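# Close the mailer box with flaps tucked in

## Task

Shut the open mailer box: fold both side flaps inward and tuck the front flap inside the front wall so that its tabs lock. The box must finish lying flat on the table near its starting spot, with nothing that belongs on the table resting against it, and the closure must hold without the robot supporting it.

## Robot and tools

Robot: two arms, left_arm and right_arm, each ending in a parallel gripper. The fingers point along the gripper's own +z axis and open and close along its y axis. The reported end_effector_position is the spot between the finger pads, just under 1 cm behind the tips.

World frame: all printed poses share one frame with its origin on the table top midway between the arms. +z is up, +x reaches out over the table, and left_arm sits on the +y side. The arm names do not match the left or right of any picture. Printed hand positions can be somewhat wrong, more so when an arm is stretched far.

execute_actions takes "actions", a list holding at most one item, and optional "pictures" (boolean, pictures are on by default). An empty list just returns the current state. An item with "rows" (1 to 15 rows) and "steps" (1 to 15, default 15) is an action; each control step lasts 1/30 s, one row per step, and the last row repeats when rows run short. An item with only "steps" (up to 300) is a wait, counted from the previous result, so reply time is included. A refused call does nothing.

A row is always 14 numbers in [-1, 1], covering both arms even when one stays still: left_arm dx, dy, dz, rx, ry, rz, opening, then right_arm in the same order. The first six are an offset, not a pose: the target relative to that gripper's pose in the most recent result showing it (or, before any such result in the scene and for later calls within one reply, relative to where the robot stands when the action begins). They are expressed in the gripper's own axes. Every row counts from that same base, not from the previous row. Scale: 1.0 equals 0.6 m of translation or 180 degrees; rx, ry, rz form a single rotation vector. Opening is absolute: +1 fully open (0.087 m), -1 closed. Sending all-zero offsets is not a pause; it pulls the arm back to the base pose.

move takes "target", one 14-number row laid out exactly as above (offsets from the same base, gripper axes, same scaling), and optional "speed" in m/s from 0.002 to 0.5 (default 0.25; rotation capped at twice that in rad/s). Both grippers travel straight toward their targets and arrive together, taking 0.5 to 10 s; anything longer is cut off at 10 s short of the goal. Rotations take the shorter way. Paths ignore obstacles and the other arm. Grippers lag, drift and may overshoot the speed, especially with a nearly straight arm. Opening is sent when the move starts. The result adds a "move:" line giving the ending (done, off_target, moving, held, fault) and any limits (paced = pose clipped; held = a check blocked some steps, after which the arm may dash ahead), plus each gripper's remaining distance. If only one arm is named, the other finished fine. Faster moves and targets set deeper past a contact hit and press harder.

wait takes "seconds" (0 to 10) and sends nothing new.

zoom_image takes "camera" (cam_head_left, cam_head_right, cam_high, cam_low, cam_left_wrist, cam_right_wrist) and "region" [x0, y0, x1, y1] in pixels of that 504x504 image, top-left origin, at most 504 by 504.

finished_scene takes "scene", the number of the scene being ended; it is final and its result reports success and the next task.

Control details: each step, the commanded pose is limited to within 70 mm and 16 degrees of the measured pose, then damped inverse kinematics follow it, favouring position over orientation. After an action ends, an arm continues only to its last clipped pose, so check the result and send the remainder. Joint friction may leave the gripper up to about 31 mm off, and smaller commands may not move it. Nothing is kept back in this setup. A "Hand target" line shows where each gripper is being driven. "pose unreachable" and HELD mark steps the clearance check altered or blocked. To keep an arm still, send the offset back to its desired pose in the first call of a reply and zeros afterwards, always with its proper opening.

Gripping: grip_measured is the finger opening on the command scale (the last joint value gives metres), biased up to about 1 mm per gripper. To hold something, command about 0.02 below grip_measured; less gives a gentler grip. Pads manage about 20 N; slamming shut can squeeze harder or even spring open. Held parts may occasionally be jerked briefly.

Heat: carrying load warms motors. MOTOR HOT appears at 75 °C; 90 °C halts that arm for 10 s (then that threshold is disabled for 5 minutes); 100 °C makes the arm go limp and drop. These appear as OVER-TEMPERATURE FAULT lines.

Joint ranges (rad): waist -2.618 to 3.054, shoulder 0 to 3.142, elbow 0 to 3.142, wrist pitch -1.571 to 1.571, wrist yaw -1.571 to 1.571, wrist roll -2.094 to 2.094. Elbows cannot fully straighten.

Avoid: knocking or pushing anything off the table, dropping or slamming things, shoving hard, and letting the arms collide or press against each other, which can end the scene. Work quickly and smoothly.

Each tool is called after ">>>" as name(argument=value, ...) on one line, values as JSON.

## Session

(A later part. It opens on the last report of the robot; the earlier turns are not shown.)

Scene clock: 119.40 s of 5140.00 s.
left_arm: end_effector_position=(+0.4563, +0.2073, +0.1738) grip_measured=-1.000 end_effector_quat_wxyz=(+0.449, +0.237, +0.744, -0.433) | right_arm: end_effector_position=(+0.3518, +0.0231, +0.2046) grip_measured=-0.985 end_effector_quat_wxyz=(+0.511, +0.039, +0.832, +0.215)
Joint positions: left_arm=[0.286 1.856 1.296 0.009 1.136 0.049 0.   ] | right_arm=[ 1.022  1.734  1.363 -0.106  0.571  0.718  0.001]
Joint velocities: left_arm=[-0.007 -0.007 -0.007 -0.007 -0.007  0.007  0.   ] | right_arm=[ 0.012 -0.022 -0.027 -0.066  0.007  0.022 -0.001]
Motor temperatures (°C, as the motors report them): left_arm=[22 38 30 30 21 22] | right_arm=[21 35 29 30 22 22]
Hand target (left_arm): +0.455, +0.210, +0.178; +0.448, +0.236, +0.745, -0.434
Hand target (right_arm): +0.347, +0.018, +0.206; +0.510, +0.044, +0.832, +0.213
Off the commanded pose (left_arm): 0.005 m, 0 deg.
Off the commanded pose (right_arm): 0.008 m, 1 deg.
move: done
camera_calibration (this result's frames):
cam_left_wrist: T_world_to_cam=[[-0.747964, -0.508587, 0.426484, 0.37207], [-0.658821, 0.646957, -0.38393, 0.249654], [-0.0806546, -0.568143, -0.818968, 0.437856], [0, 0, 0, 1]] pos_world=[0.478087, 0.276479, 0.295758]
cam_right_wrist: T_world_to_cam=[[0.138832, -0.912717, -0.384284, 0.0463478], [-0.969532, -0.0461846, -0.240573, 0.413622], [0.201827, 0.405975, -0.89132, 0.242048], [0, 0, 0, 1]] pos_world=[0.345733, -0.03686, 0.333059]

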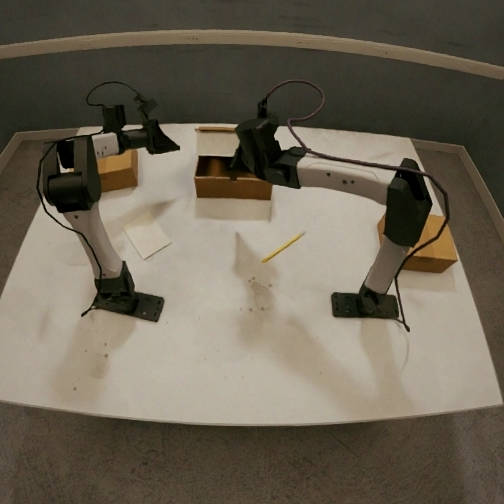

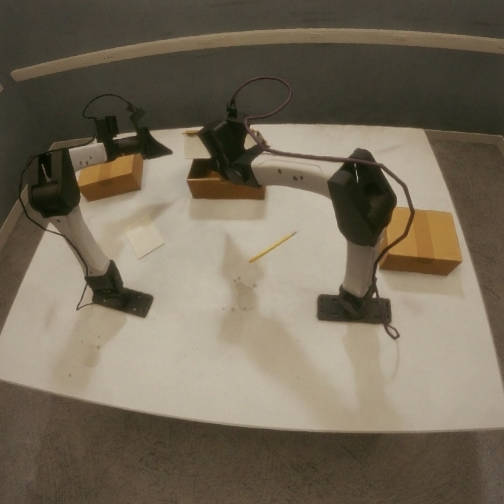

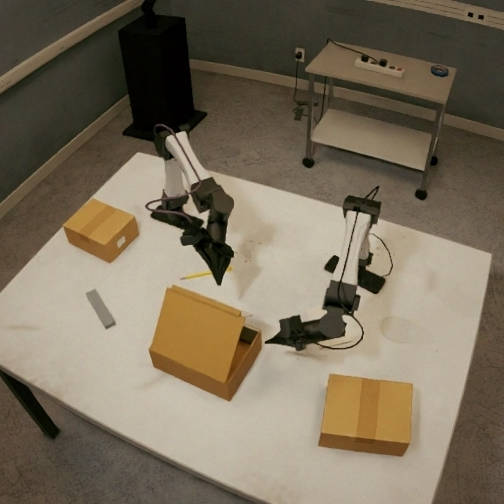

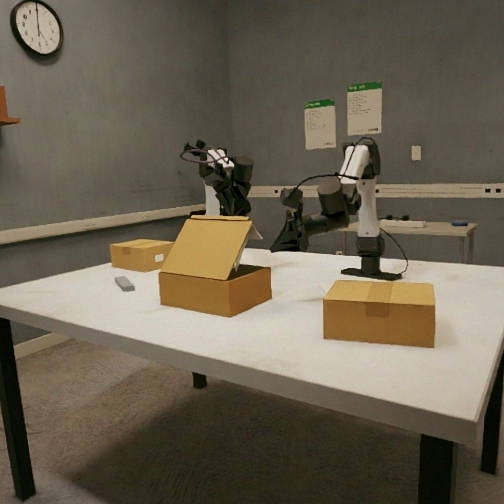

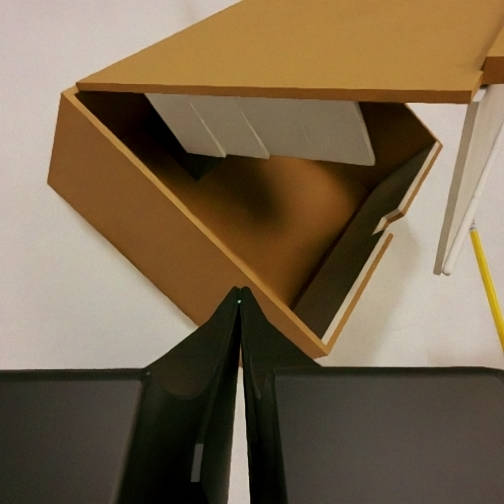

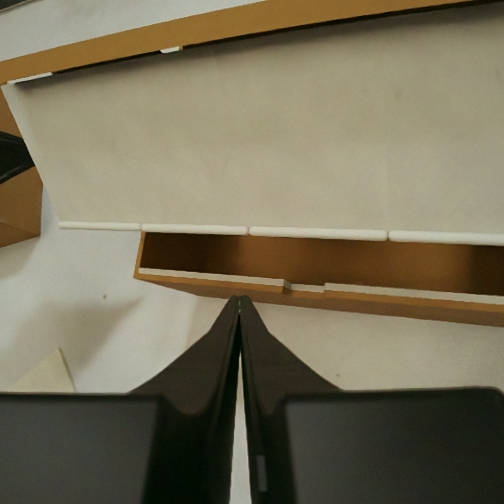

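>>> move(target=[-0.157,-0.053,-0.025,0,0,0,-1, 0.073,-0.065,0.123,0,0,0,-1], speed=0.15)

>>> move(target=[0.01,-0.119,0.2,0,0,0,-1, 0,0,0,0,0,0,-1], speed=0.15)

>>> move(target=[0.198,0.05,0.02,0,0,0,-1, 0,0,0,0,0,0,-1], speed=0.05)

Scene clock: 126.20 s of 5140.00 s.
left_arm: end_effector_position=(+0.4705, +0.2087, +0.2797) grip_measured=-1.000 end_effector_quat_wxyz=(+0.461, +0.242, +0.738, -0.430) | right_arm: end_effector_position=(+0.3994, +0.0252, +0.1303) grip_measured=-0.985 end_effector_quat_wxyz=(+0.510, +0.043, +0.832, +0.215)
Joint positions: left_arm=[ 0.286  1.85   1.695 -0.356  1.137  0.036  0.   ] | right_arm=[0.929 1.917 1.285 0.177 0.491 0.677 0.001]
Joint velocities: left_arm=[-0.007 -0.002  0.007  0.007 -0.022  0.022  0.   ] | right_arm=[-0.002 -0.007  0.002  0.022  0.037 -0.037  0.   ]
Motor temperatures (°C, as the motors report them): left_arm=[22 38 31 30 21 22] | right_arm=[21 35 29 30 22 22]
Hand target (left_arm): +0.472, +0.208, +0.273; +0.450, +0.237, +0.744, -0.434
Hand target (right_arm): +0.401, +0.024, +0.125; +0.510, +0.040, +0.832, +0.215
Off the commanded pose (left_arm): 0.007 m, 2 deg.
Off the commanded pose (right_arm): 0.007 m, 0 deg.
After step 90, 2.33 s passed at rest.
move: done
camera_calibration (this result's frames):
cam_left_wrist: T_world_to_cam=[[-0.759165, -0.509151, 0.405504, 0.349521], [-0.648502, 0.645066, -0.404147, 0.299999], [-0.0558049, -0.569785, -0.819897, 0.515427], [0, 0, 0, 1]] pos_world=[0.488658, 0.278122, 0.402108]
cam_right_wrist: T_world_to_cam=[[0.132274, -0.91201, -0.388255, 0.0162333], [-0.970535, -0.0395752, -0.237688, 0.441913], [0.201409, 0.408255, -0.890372, 0.16533], [0, 0, 0, 1]] pos_world=[0.393446, -0.035203, 0.258545]

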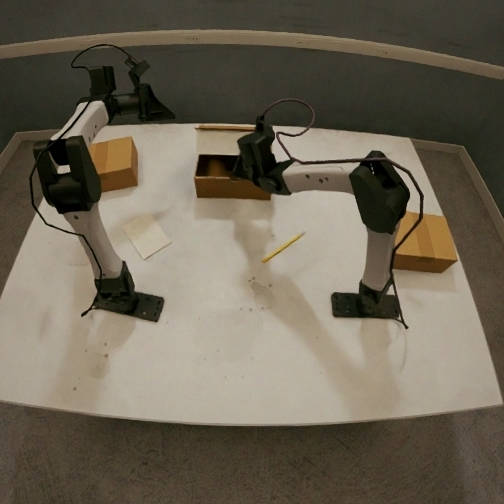

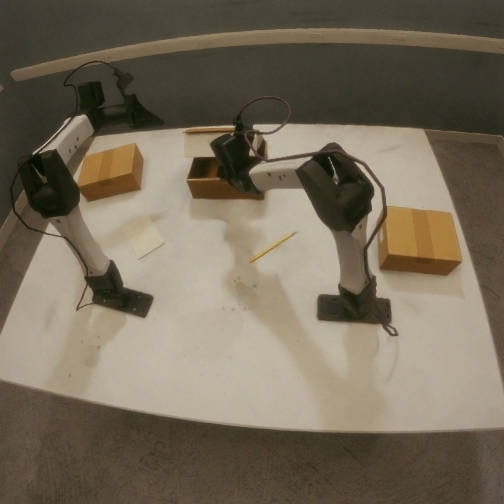

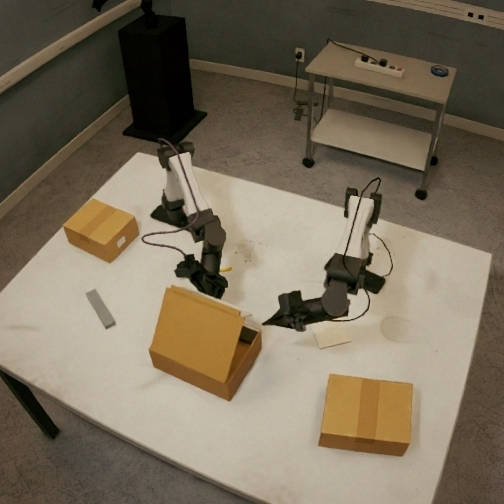

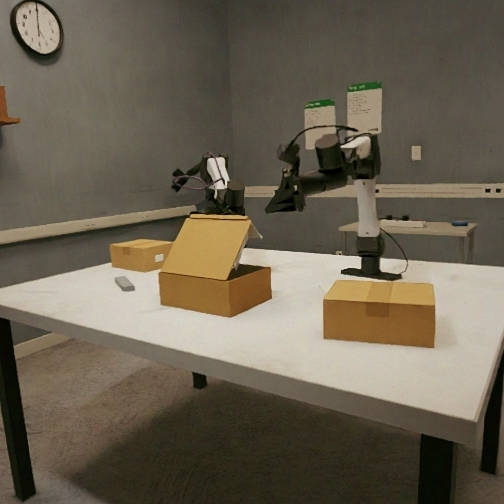

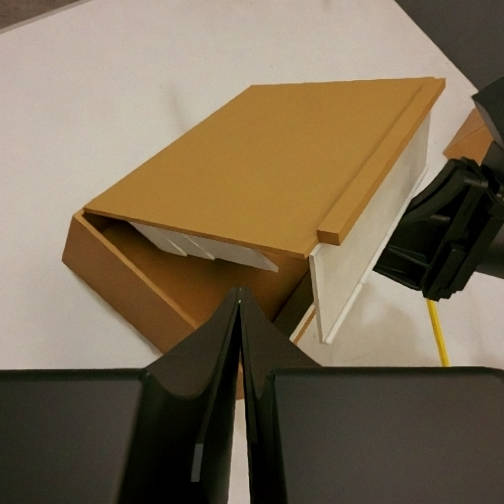

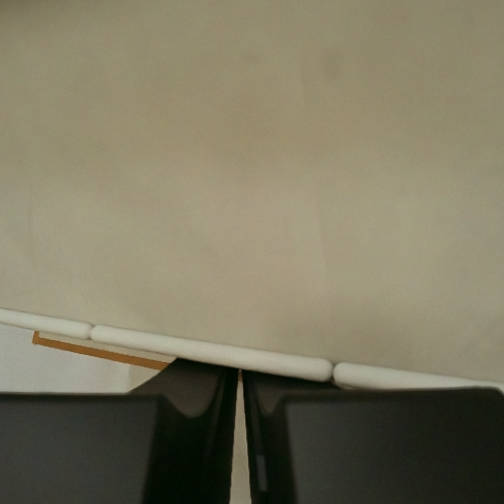

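Scene clock: 127.67 s of 5140.00 s.
left_arm: end_effector_position=(+0.4670, +0.0704, +0.2956) grip_measured=-1.000 end_effector_quat_wxyz=(+0.471, +0.249, +0.727, -0.433) | right_arm: end_effector_position=(+0.3994, +0.0252, +0.1303) grip_measured=-0.985 end_effector_quat_wxyz=(+0.510, +0.043, +0.832, +0.215)
Joint positions: left_arm=[-0.049  1.833  1.659 -0.101  0.838 -0.206  0.   ] | right_arm=[0.929 1.917 1.285 0.177 0.491 0.677 0.001]
Joint velocities: left_arm=[ 0.002  0.027 -0.002  0.022  0.022 -0.007  0.   ] | right_arm=[ 0.022 -0.002 -0.017 -0.066 -0.007  0.022  0.001]
Motor temperatures (°C, as the motors report them): left_arm=[22 38 31 30 21 22] | right_arm=[21 35 29 30 22 22]
Hand target (left_arm): +0.472, +0.070, +0.281; +0.461, +0.241, +0.736, -0.433
Hand target (right_arm): +0.399, +0.025, +0.130; +0.510, +0.043, +0.832, +0.215
Off the commanded pose (left_arm): 0.017 m, 2 deg.
Off the commanded pose (right_arm): 0.000 m, 0 deg.
move: off_target (left_arm)
camera_calibration (this result's frames):
cam_left_wrist: T_world_to_cam=[[-0.77551, -0.497337, 0.388895, 0.281651], [-0.630212, 0.646545, -0.429898, 0.392331], [-0.0376343, -0.578477, -0.81483, 0.440076], [0, 0, 0, 1]] pos_world=[0.482237, 0.14099, 0.417717]
cam_right_wrist: T_world_to_cam=[[0.132274, -0.91201, -0.388255, 0.0162333], [-0.970535, -0.0395752, -0.237688, 0.441913], [0.201409, 0.408255, -0.890372, 0.16533], [0, 0, 0, 1]] pos_world=[0.393446, -0.035203, 0.258545]

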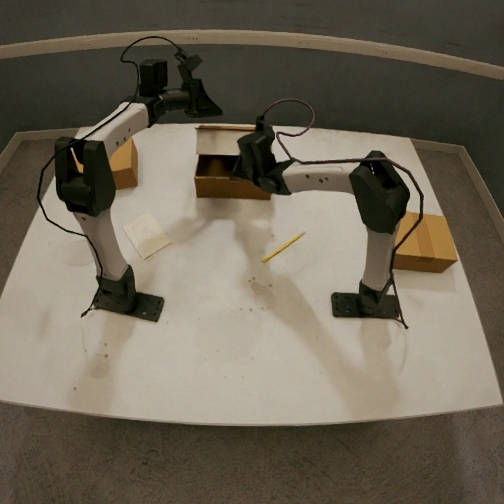

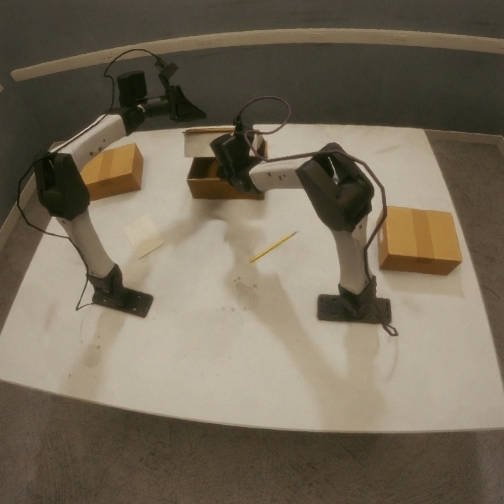

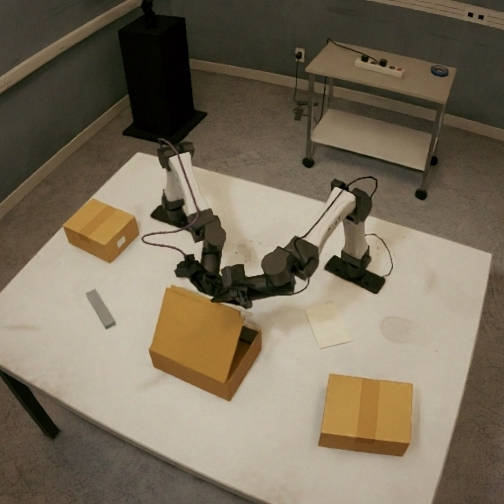

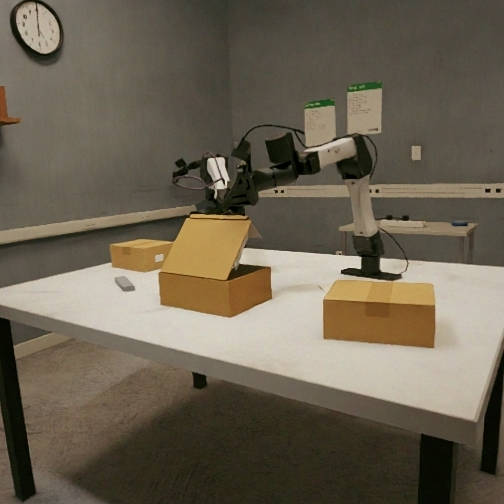

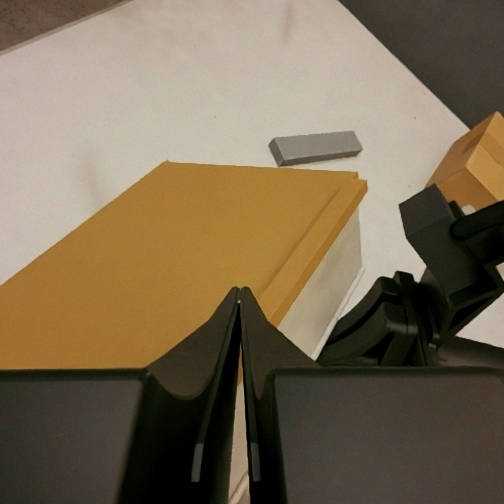

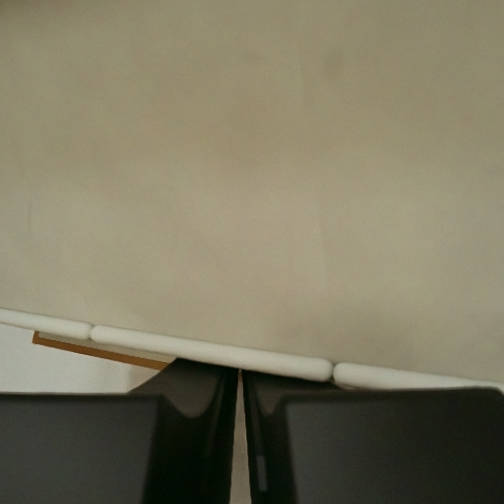

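Scene clock: 130.47 s of 5140.00 s.
left_arm: end_effector_position=(+0.4460, +0.0728, +0.1961) grip_measured=-1.000 end_effector_quat_wxyz=(+0.489, +0.256, +0.715, -0.430) | right_arm: end_effector_position=(+0.3970, +0.0238, +0.1258) grip_measured=-0.985 end_effector_quat_wxyz=(+0.503, +0.039, +0.838, +0.209)
Joint positions: left_arm=[-0.056  1.801  1.185  0.387  0.829 -0.207  0.   ] | right_arm=[0.929 1.917 1.285 0.155 0.486 0.677 0.001]
Joint velocities: left_arm=[-0.007 -0.002 -0.032 -0.007 -0.007 -0.007  0.   ] | right_arm=[-0.012 -0.007 -0.007  0.066 -0.022  0.081 -0.001]
Motor temperatures (°C, as the motors report them): left_arm=[22 38 31 30 21 22] | right_arm=[21 35 29 30 22 22]
Hand target (left_arm): +0.442, +0.069, +0.175; +0.470, +0.249, +0.727, -0.433
Hand target (right_arm): +0.399, +0.025, +0.130; +0.510, +0.043, +0.832, +0.215
Off the commanded pose (left_arm): 0.022 m, 3 deg.
Off the commanded pose (right_arm): 0.005 m, 1 deg.
move: off_target (left_arm)
camera_calibration (this result's frames):
cam_left_wrist: T_world_to_cam=[[-0.791156, -0.496203, 0.357568, 0.318375], [-0.611614, 0.641275, -0.463352, 0.333439], [0.000616813, -0.585277, -0.810833, 0.34222], [0, 0, 0, 1]] pos_world=[0.45561, 0.144446, 0.318142]
cam_right_wrist: T_world_to_cam=[[0.130916, -0.917141, -0.376449, 0.0126378], [-0.973936, -0.0480318, -0.22168, 0.437947], [0.185231, 0.395659, -0.899524, 0.170269], [0, 0, 0, 1]] pos_world=[0.393339, -0.0347426, 0.255003]

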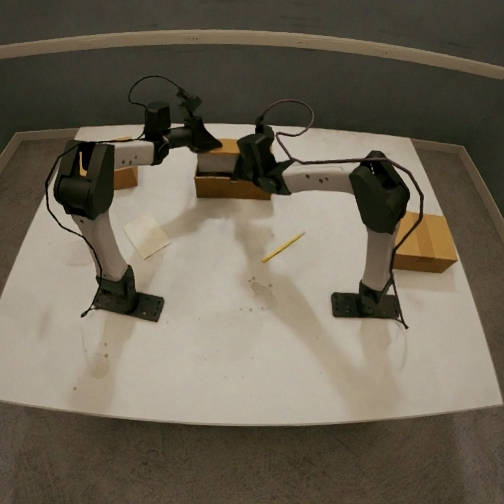

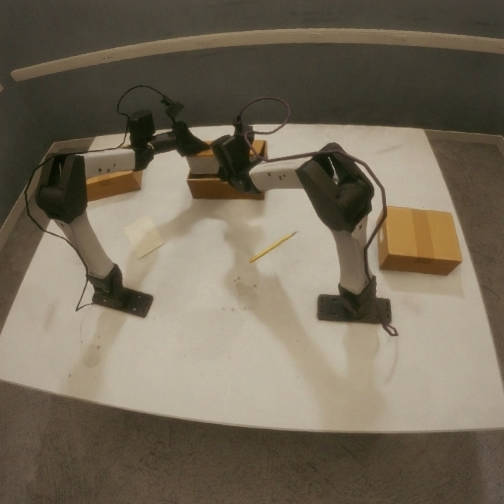

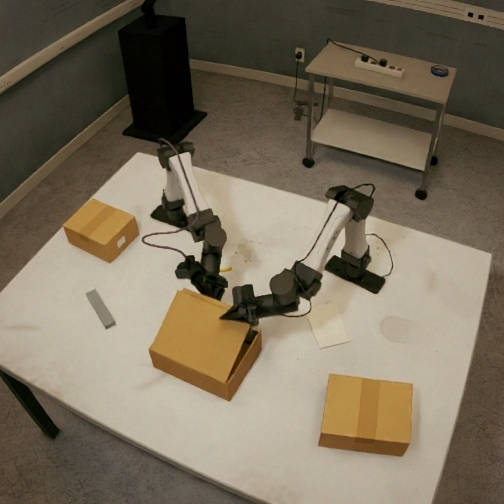

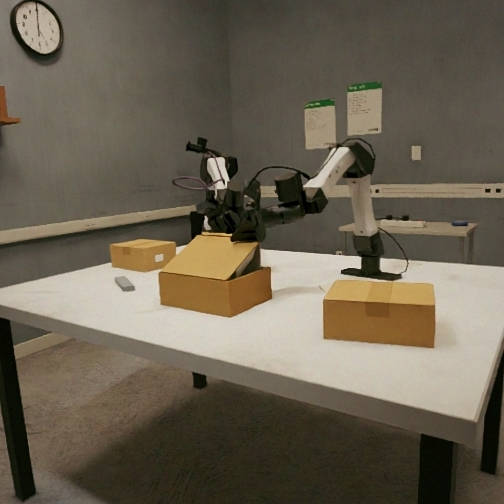

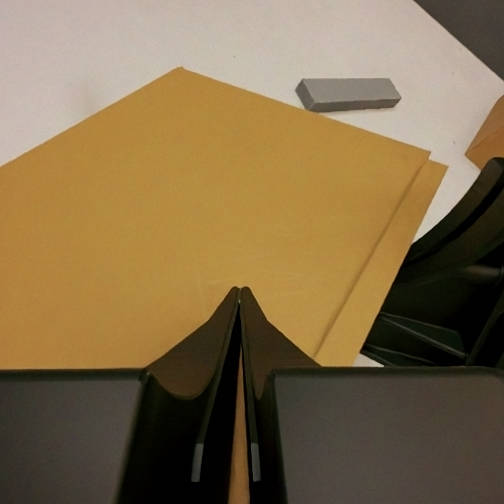

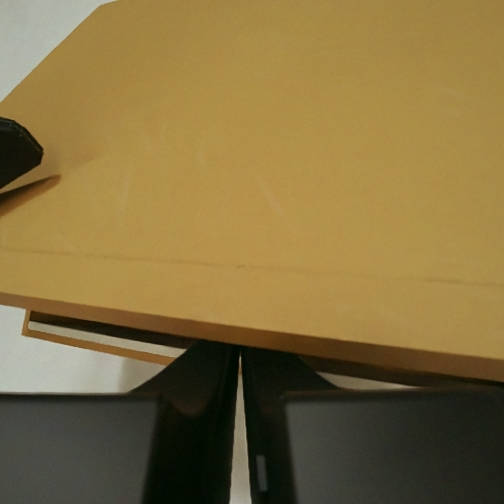

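>>> move(target=[0.085,0.033,0.014,0,0,0,-1, 0,0,0,0,0,0,-1], speed=0.04)

>>> zoom_image(camera="cam_head_left", region=[160, 100, 320, 220])

Scene clock: 135.13 s of 5140.00 s.
left_arm: end_effector_position=(+0.4515, +0.0716, +0.1749) grip_measured=-1.000 end_effector_quat_wxyz=(+0.523, +0.270, +0.688, -0.425) | right_arm: end_effector_position=(+0.3892, +0.0231, +0.1163) grip_measured=-0.985 end_effector_quat_wxyz=(+0.487, +0.027, +0.850, +0.201)
Joint positions: left_arm=[-0.056  1.859  1.096  0.625  0.828 -0.207  0.   ] | right_arm=[0.934 1.917 1.285 0.109 0.468 0.677 0.001]
Joint velocities: left_arm=[-0.002 -0.022 -0.022  0.037  0.037 -0.007  0.   ] | right_arm=[-0.012 -0.027  0.002 -0.022 -0.022 -0.007 -0.   ]
Motor temperatures (°C, as the motors report them): left_arm=[22 38 31 30 21 22] | right_arm=[21 35 29 30 22 22]
Hand target (left_arm): +0.444, +0.073, +0.141; +0.489, +0.256, +0.715, -0.430
Hand target (right_arm): +0.397, +0.024, +0.126; +0.503, +0.039, +0.838, +0.209
Off the commanded pose (left_arm): 0.035 m, 5 deg.
Off the commanded pose (right_arm): 0.012 m, 3 deg.
move: off_target (left_arm, right_arm)
camera_calibration (this result's frames):
cam_left_wrist: T_world_to_cam=[[-0.82015, -0.489892, 0.295567, 0.35313], [-0.567523, 0.631006, -0.528914, 0.32], [0.0726059, -0.60153, -0.795544, 0.290335], [0, 0, 0, 1]] pos_world=[0.450147, 0.145719, 0.295853]
cam_right_wrist: T_world_to_cam=[[0.136479, -0.925505, -0.353291, 0.00476202], [-0.979906, -0.0737582, -0.185323, 0.426942], [0.145459, 0.371484, -0.916974, 0.181533], [0, 0, 0, 1]] pos_world=[0.391307, -0.0315389, 0.247265]

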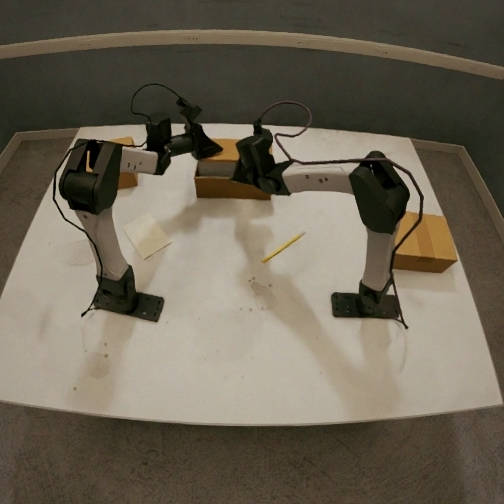

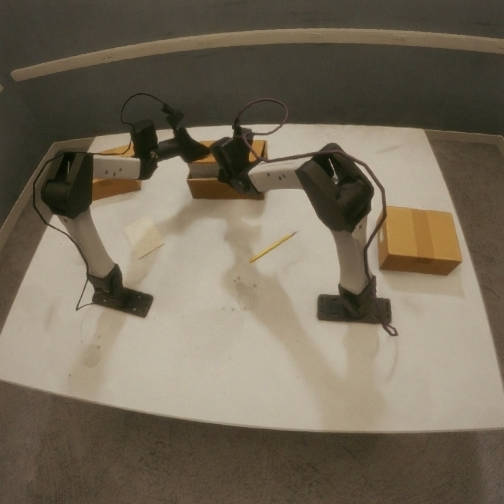

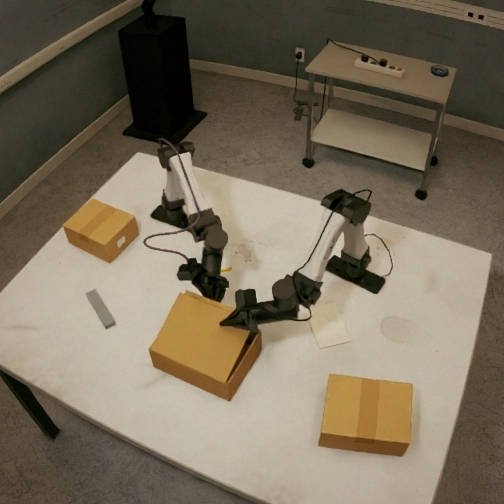

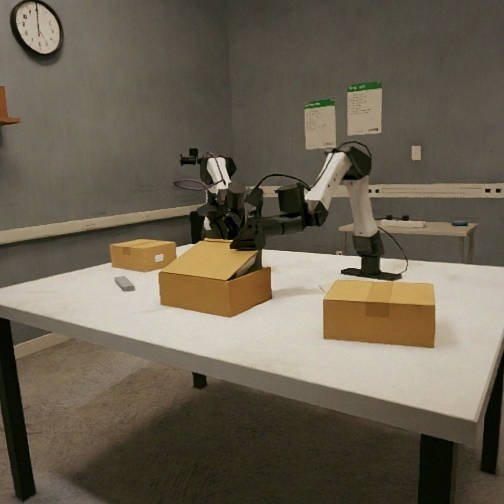

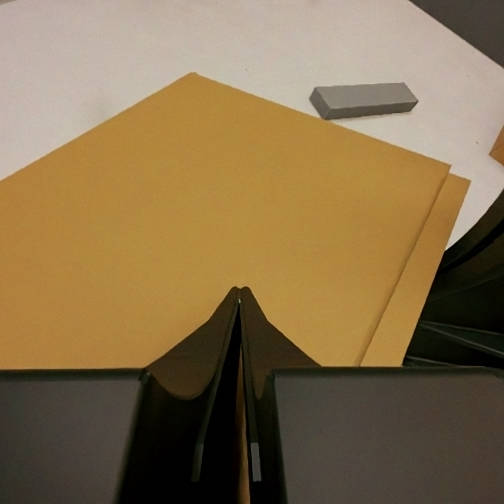

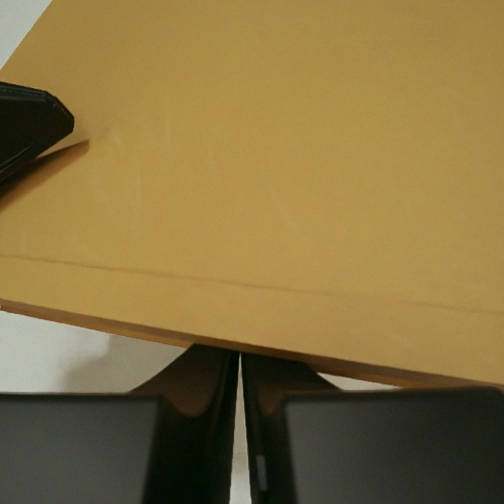

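Region (160, 100, 320, 220) of cam_head_left's 504x504 image, scaled by 3.150, with more detail than that image has; it fills the top 378 rows of this view, and the rest is white.

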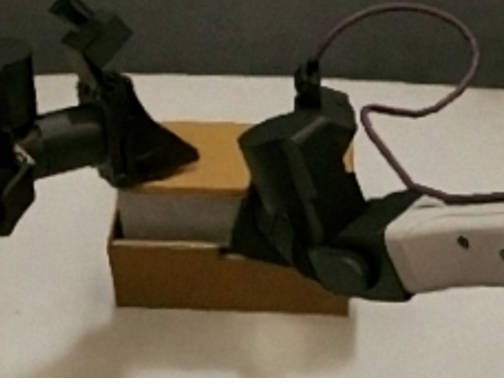

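>>> move(target=[0.079,0.025,0.008,0,0,0,-1, 0.061,0.018,-0.098,0,0,0,-1], speed=0.04)

>>> move(target=[0.079,0.025,0.008,0,0,0,-1, -0.1,0.03,-0.06,0,0,0,-1], speed=0.04)

Scene clock: 139.57 s of 5140.00 s.
left_arm: end_effector_position=(+0.4550, +0.0708, +0.1423) grip_measured=-1.000 end_effector_quat_wxyz=(+0.536, +0.275, +0.677, -0.423) | right_arm: end_effector_position=(+0.3243, +0.0279, +0.1117) grip_measured=-0.985 end_effector_quat_wxyz=(+0.486, +0.022, +0.851, +0.200)
Joint positions: left_arm=[-0.056  1.949  1.036  0.812  0.828 -0.207  0.   ] | right_arm=[1.076 1.809 1.136 0.105 0.586 0.754 0.001]
Joint velocities: left_arm=[-0.007 -0.017  0.017  0.037  0.022 -0.037  0.   ] | right_arm=[ 0.007 -0.002 -0.002 -0.081 -0.007  0.007  0.001]
Motor temperatures (°C, as the motors report them): left_arm=[22 37 30 30 21 22] | right_arm=[21 35 29 30 22 22]
Hand target (left_arm): +0.450, +0.071, +0.125; +0.523, +0.270, +0.688, -0.425
Hand target (right_arm): +0.320, +0.024, +0.116; +0.487, +0.026, +0.850, +0.200
Off the commanded pose (left_arm): 0.018 m, 2 deg.
Off the commanded pose (right_arm): 0.009 m, 1 deg.
move: off_target (left_arm)
camera_calibration (this result's frames):
cam_left_wrist: T_world_to_cam=[[-0.83015, -0.487617, 0.270334, 0.373238], [-0.548392, 0.626654, -0.553688, 0.300372], [0.100582, -0.607893, -0.787623, 0.250246], [0, 0, 0, 1]] pos_world=[0.449395, 0.14589, 0.262512]
cam_right_wrist: T_world_to_cam=[[0.14316, -0.927032, -0.346578, 0.0135787], [-0.979391, -0.0822887, -0.184449, 0.362763], [0.14247, 0.365841, -0.919708, 0.186337], [0, 0, 0, 1]] pos_world=[0.326795, -0.0257307, 0.242993]

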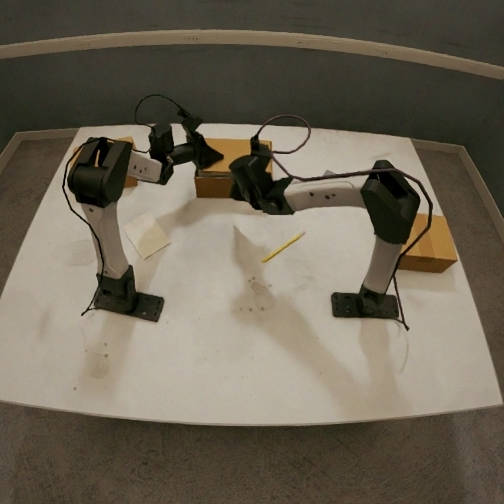

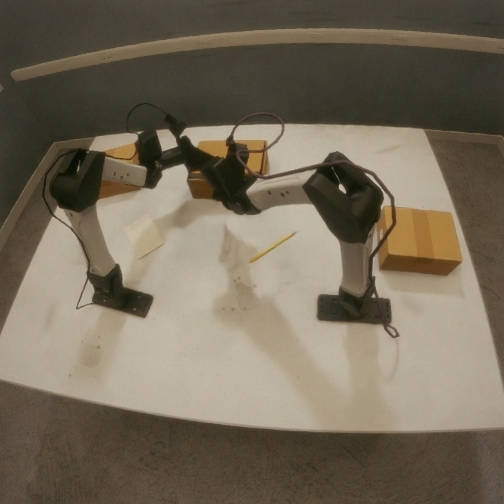

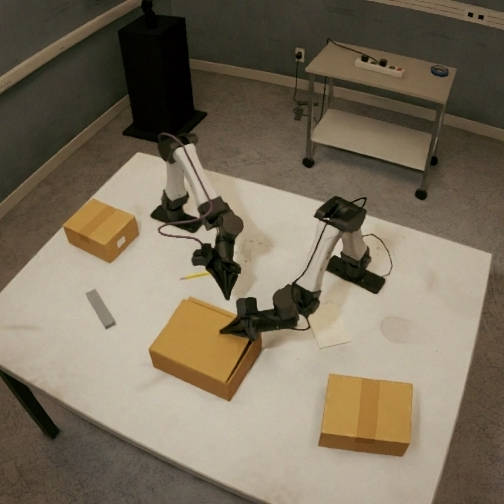

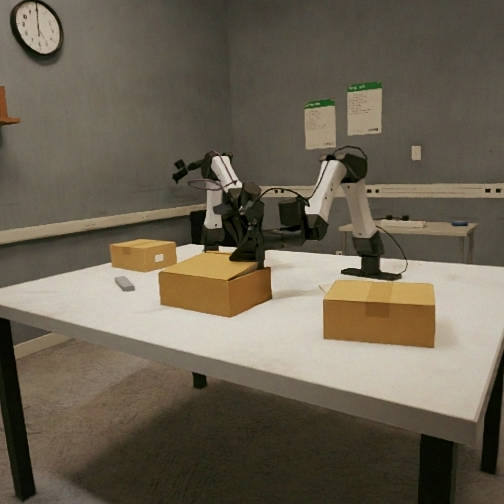

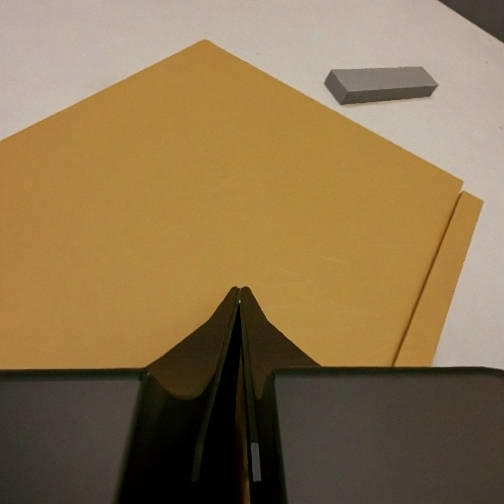

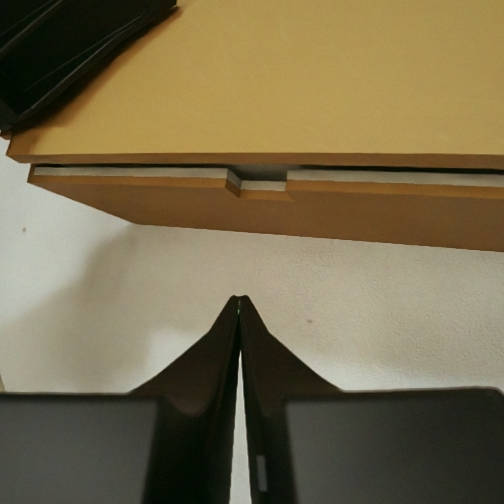

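Scene clock: 141.67 s of 5140.00 s.
left_arm: end_effector_position=(+0.4649, +0.0686, +0.1272) grip_measured=-1.000 end_effector_quat_wxyz=(+0.569, +0.289, +0.647, -0.417) | right_arm: end_effector_position=(+0.3193, +0.0197, +0.1644) grip_measured=-0.985 end_effector_quat_wxyz=(+0.480, +0.017, +0.856, +0.189)
Joint positions: left_arm=[-0.056  2.051  1.025  1.021  0.828 -0.207  0.   ] | right_arm=[ 1.076  1.721  1.27  -0.145  0.586  0.754  0.001]
Joint velocities: left_arm=[-0.007  0.002 -0.007 -0.066  0.007 -0.037  0.   ] | right_arm=[ 0.007 -0.002 -0.007 -0.022 -0.022  0.007 -0.   ]
Motor temperatures (°C, as the motors report them): left_arm=[22 37 30 31 21 22] | right_arm=[21 35 29 30 22 22]
Hand target (left_arm): +0.455, +0.070, +0.093; +0.536, +0.275, +0.677, -0.423
Hand target (right_arm): +0.323, +0.018, +0.183; +0.486, +0.022, +0.850, +0.200
Off the commanded pose (left_arm): 0.036 m, 5 deg.
Off the commanded pose (right_arm): 0.019 m, 2 deg.
move: off_target (left_arm, right_arm)
camera_calibration (this result's frames):
cam_left_wrist: T_world_to_cam=[[-0.852068, -0.482632, 0.202598, 0.402894], [-0.494225, 0.614333, -0.615091, 0.282321], [0.172399, -0.624228, -0.761983, 0.200467], [0, 0, 0, 1]] pos_world=[0.448263, 0.146148, 0.24478]
cam_right_wrist: T_world_to_cam=[[0.138579, -0.93499, -0.326479, 0.023276], [-0.98192, -0.0867947, -0.168223, 0.365159], [0.128951, 0.343889, -0.930114, 0.24496], [0, 0, 0, 1]] pos_world=[0.323744, -0.0307825, 0.296869]

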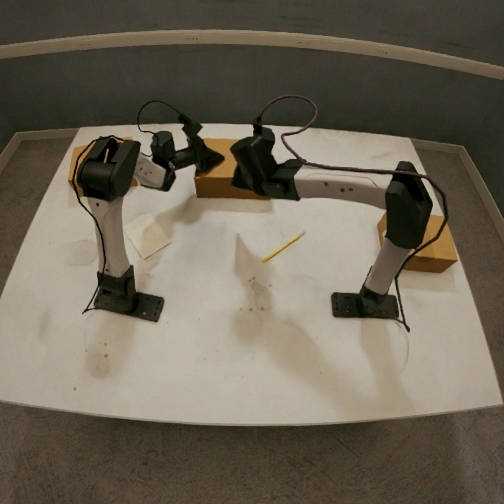

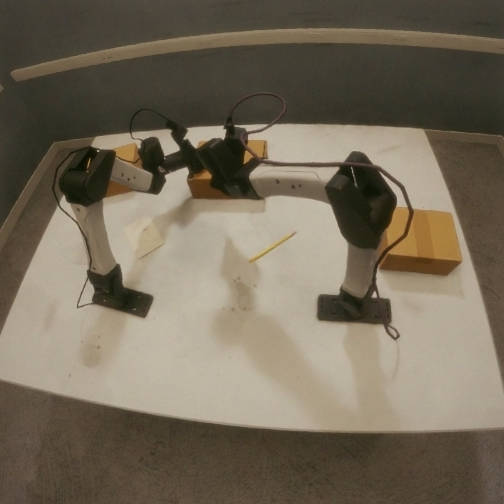

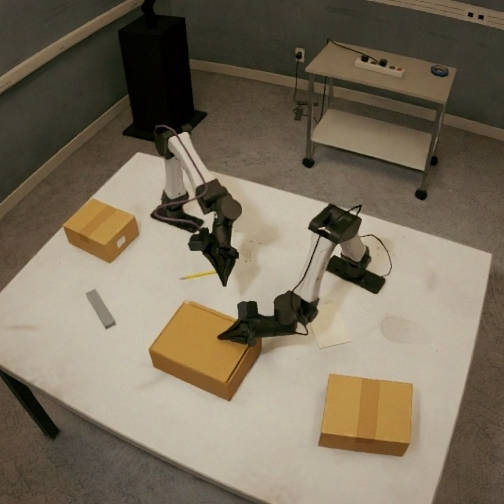

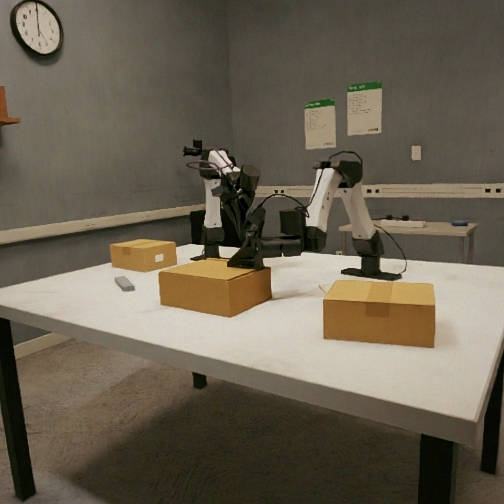

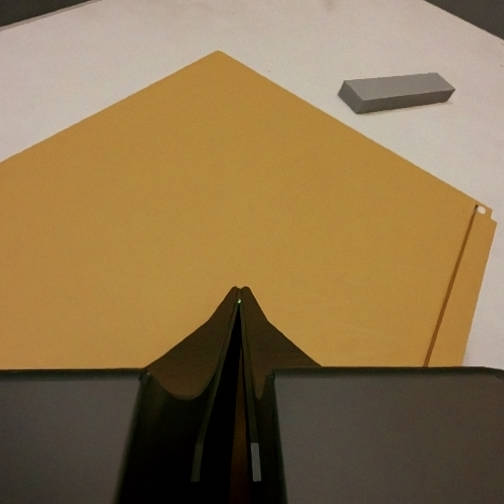

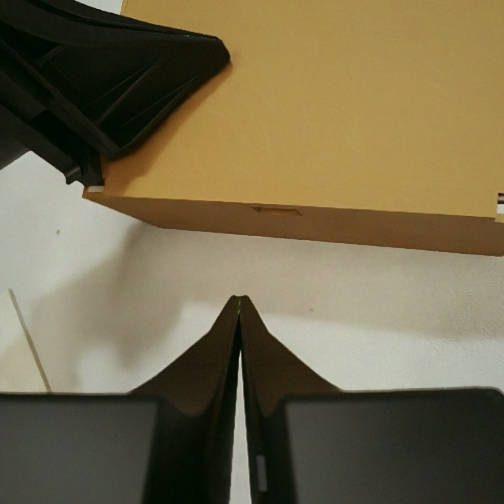

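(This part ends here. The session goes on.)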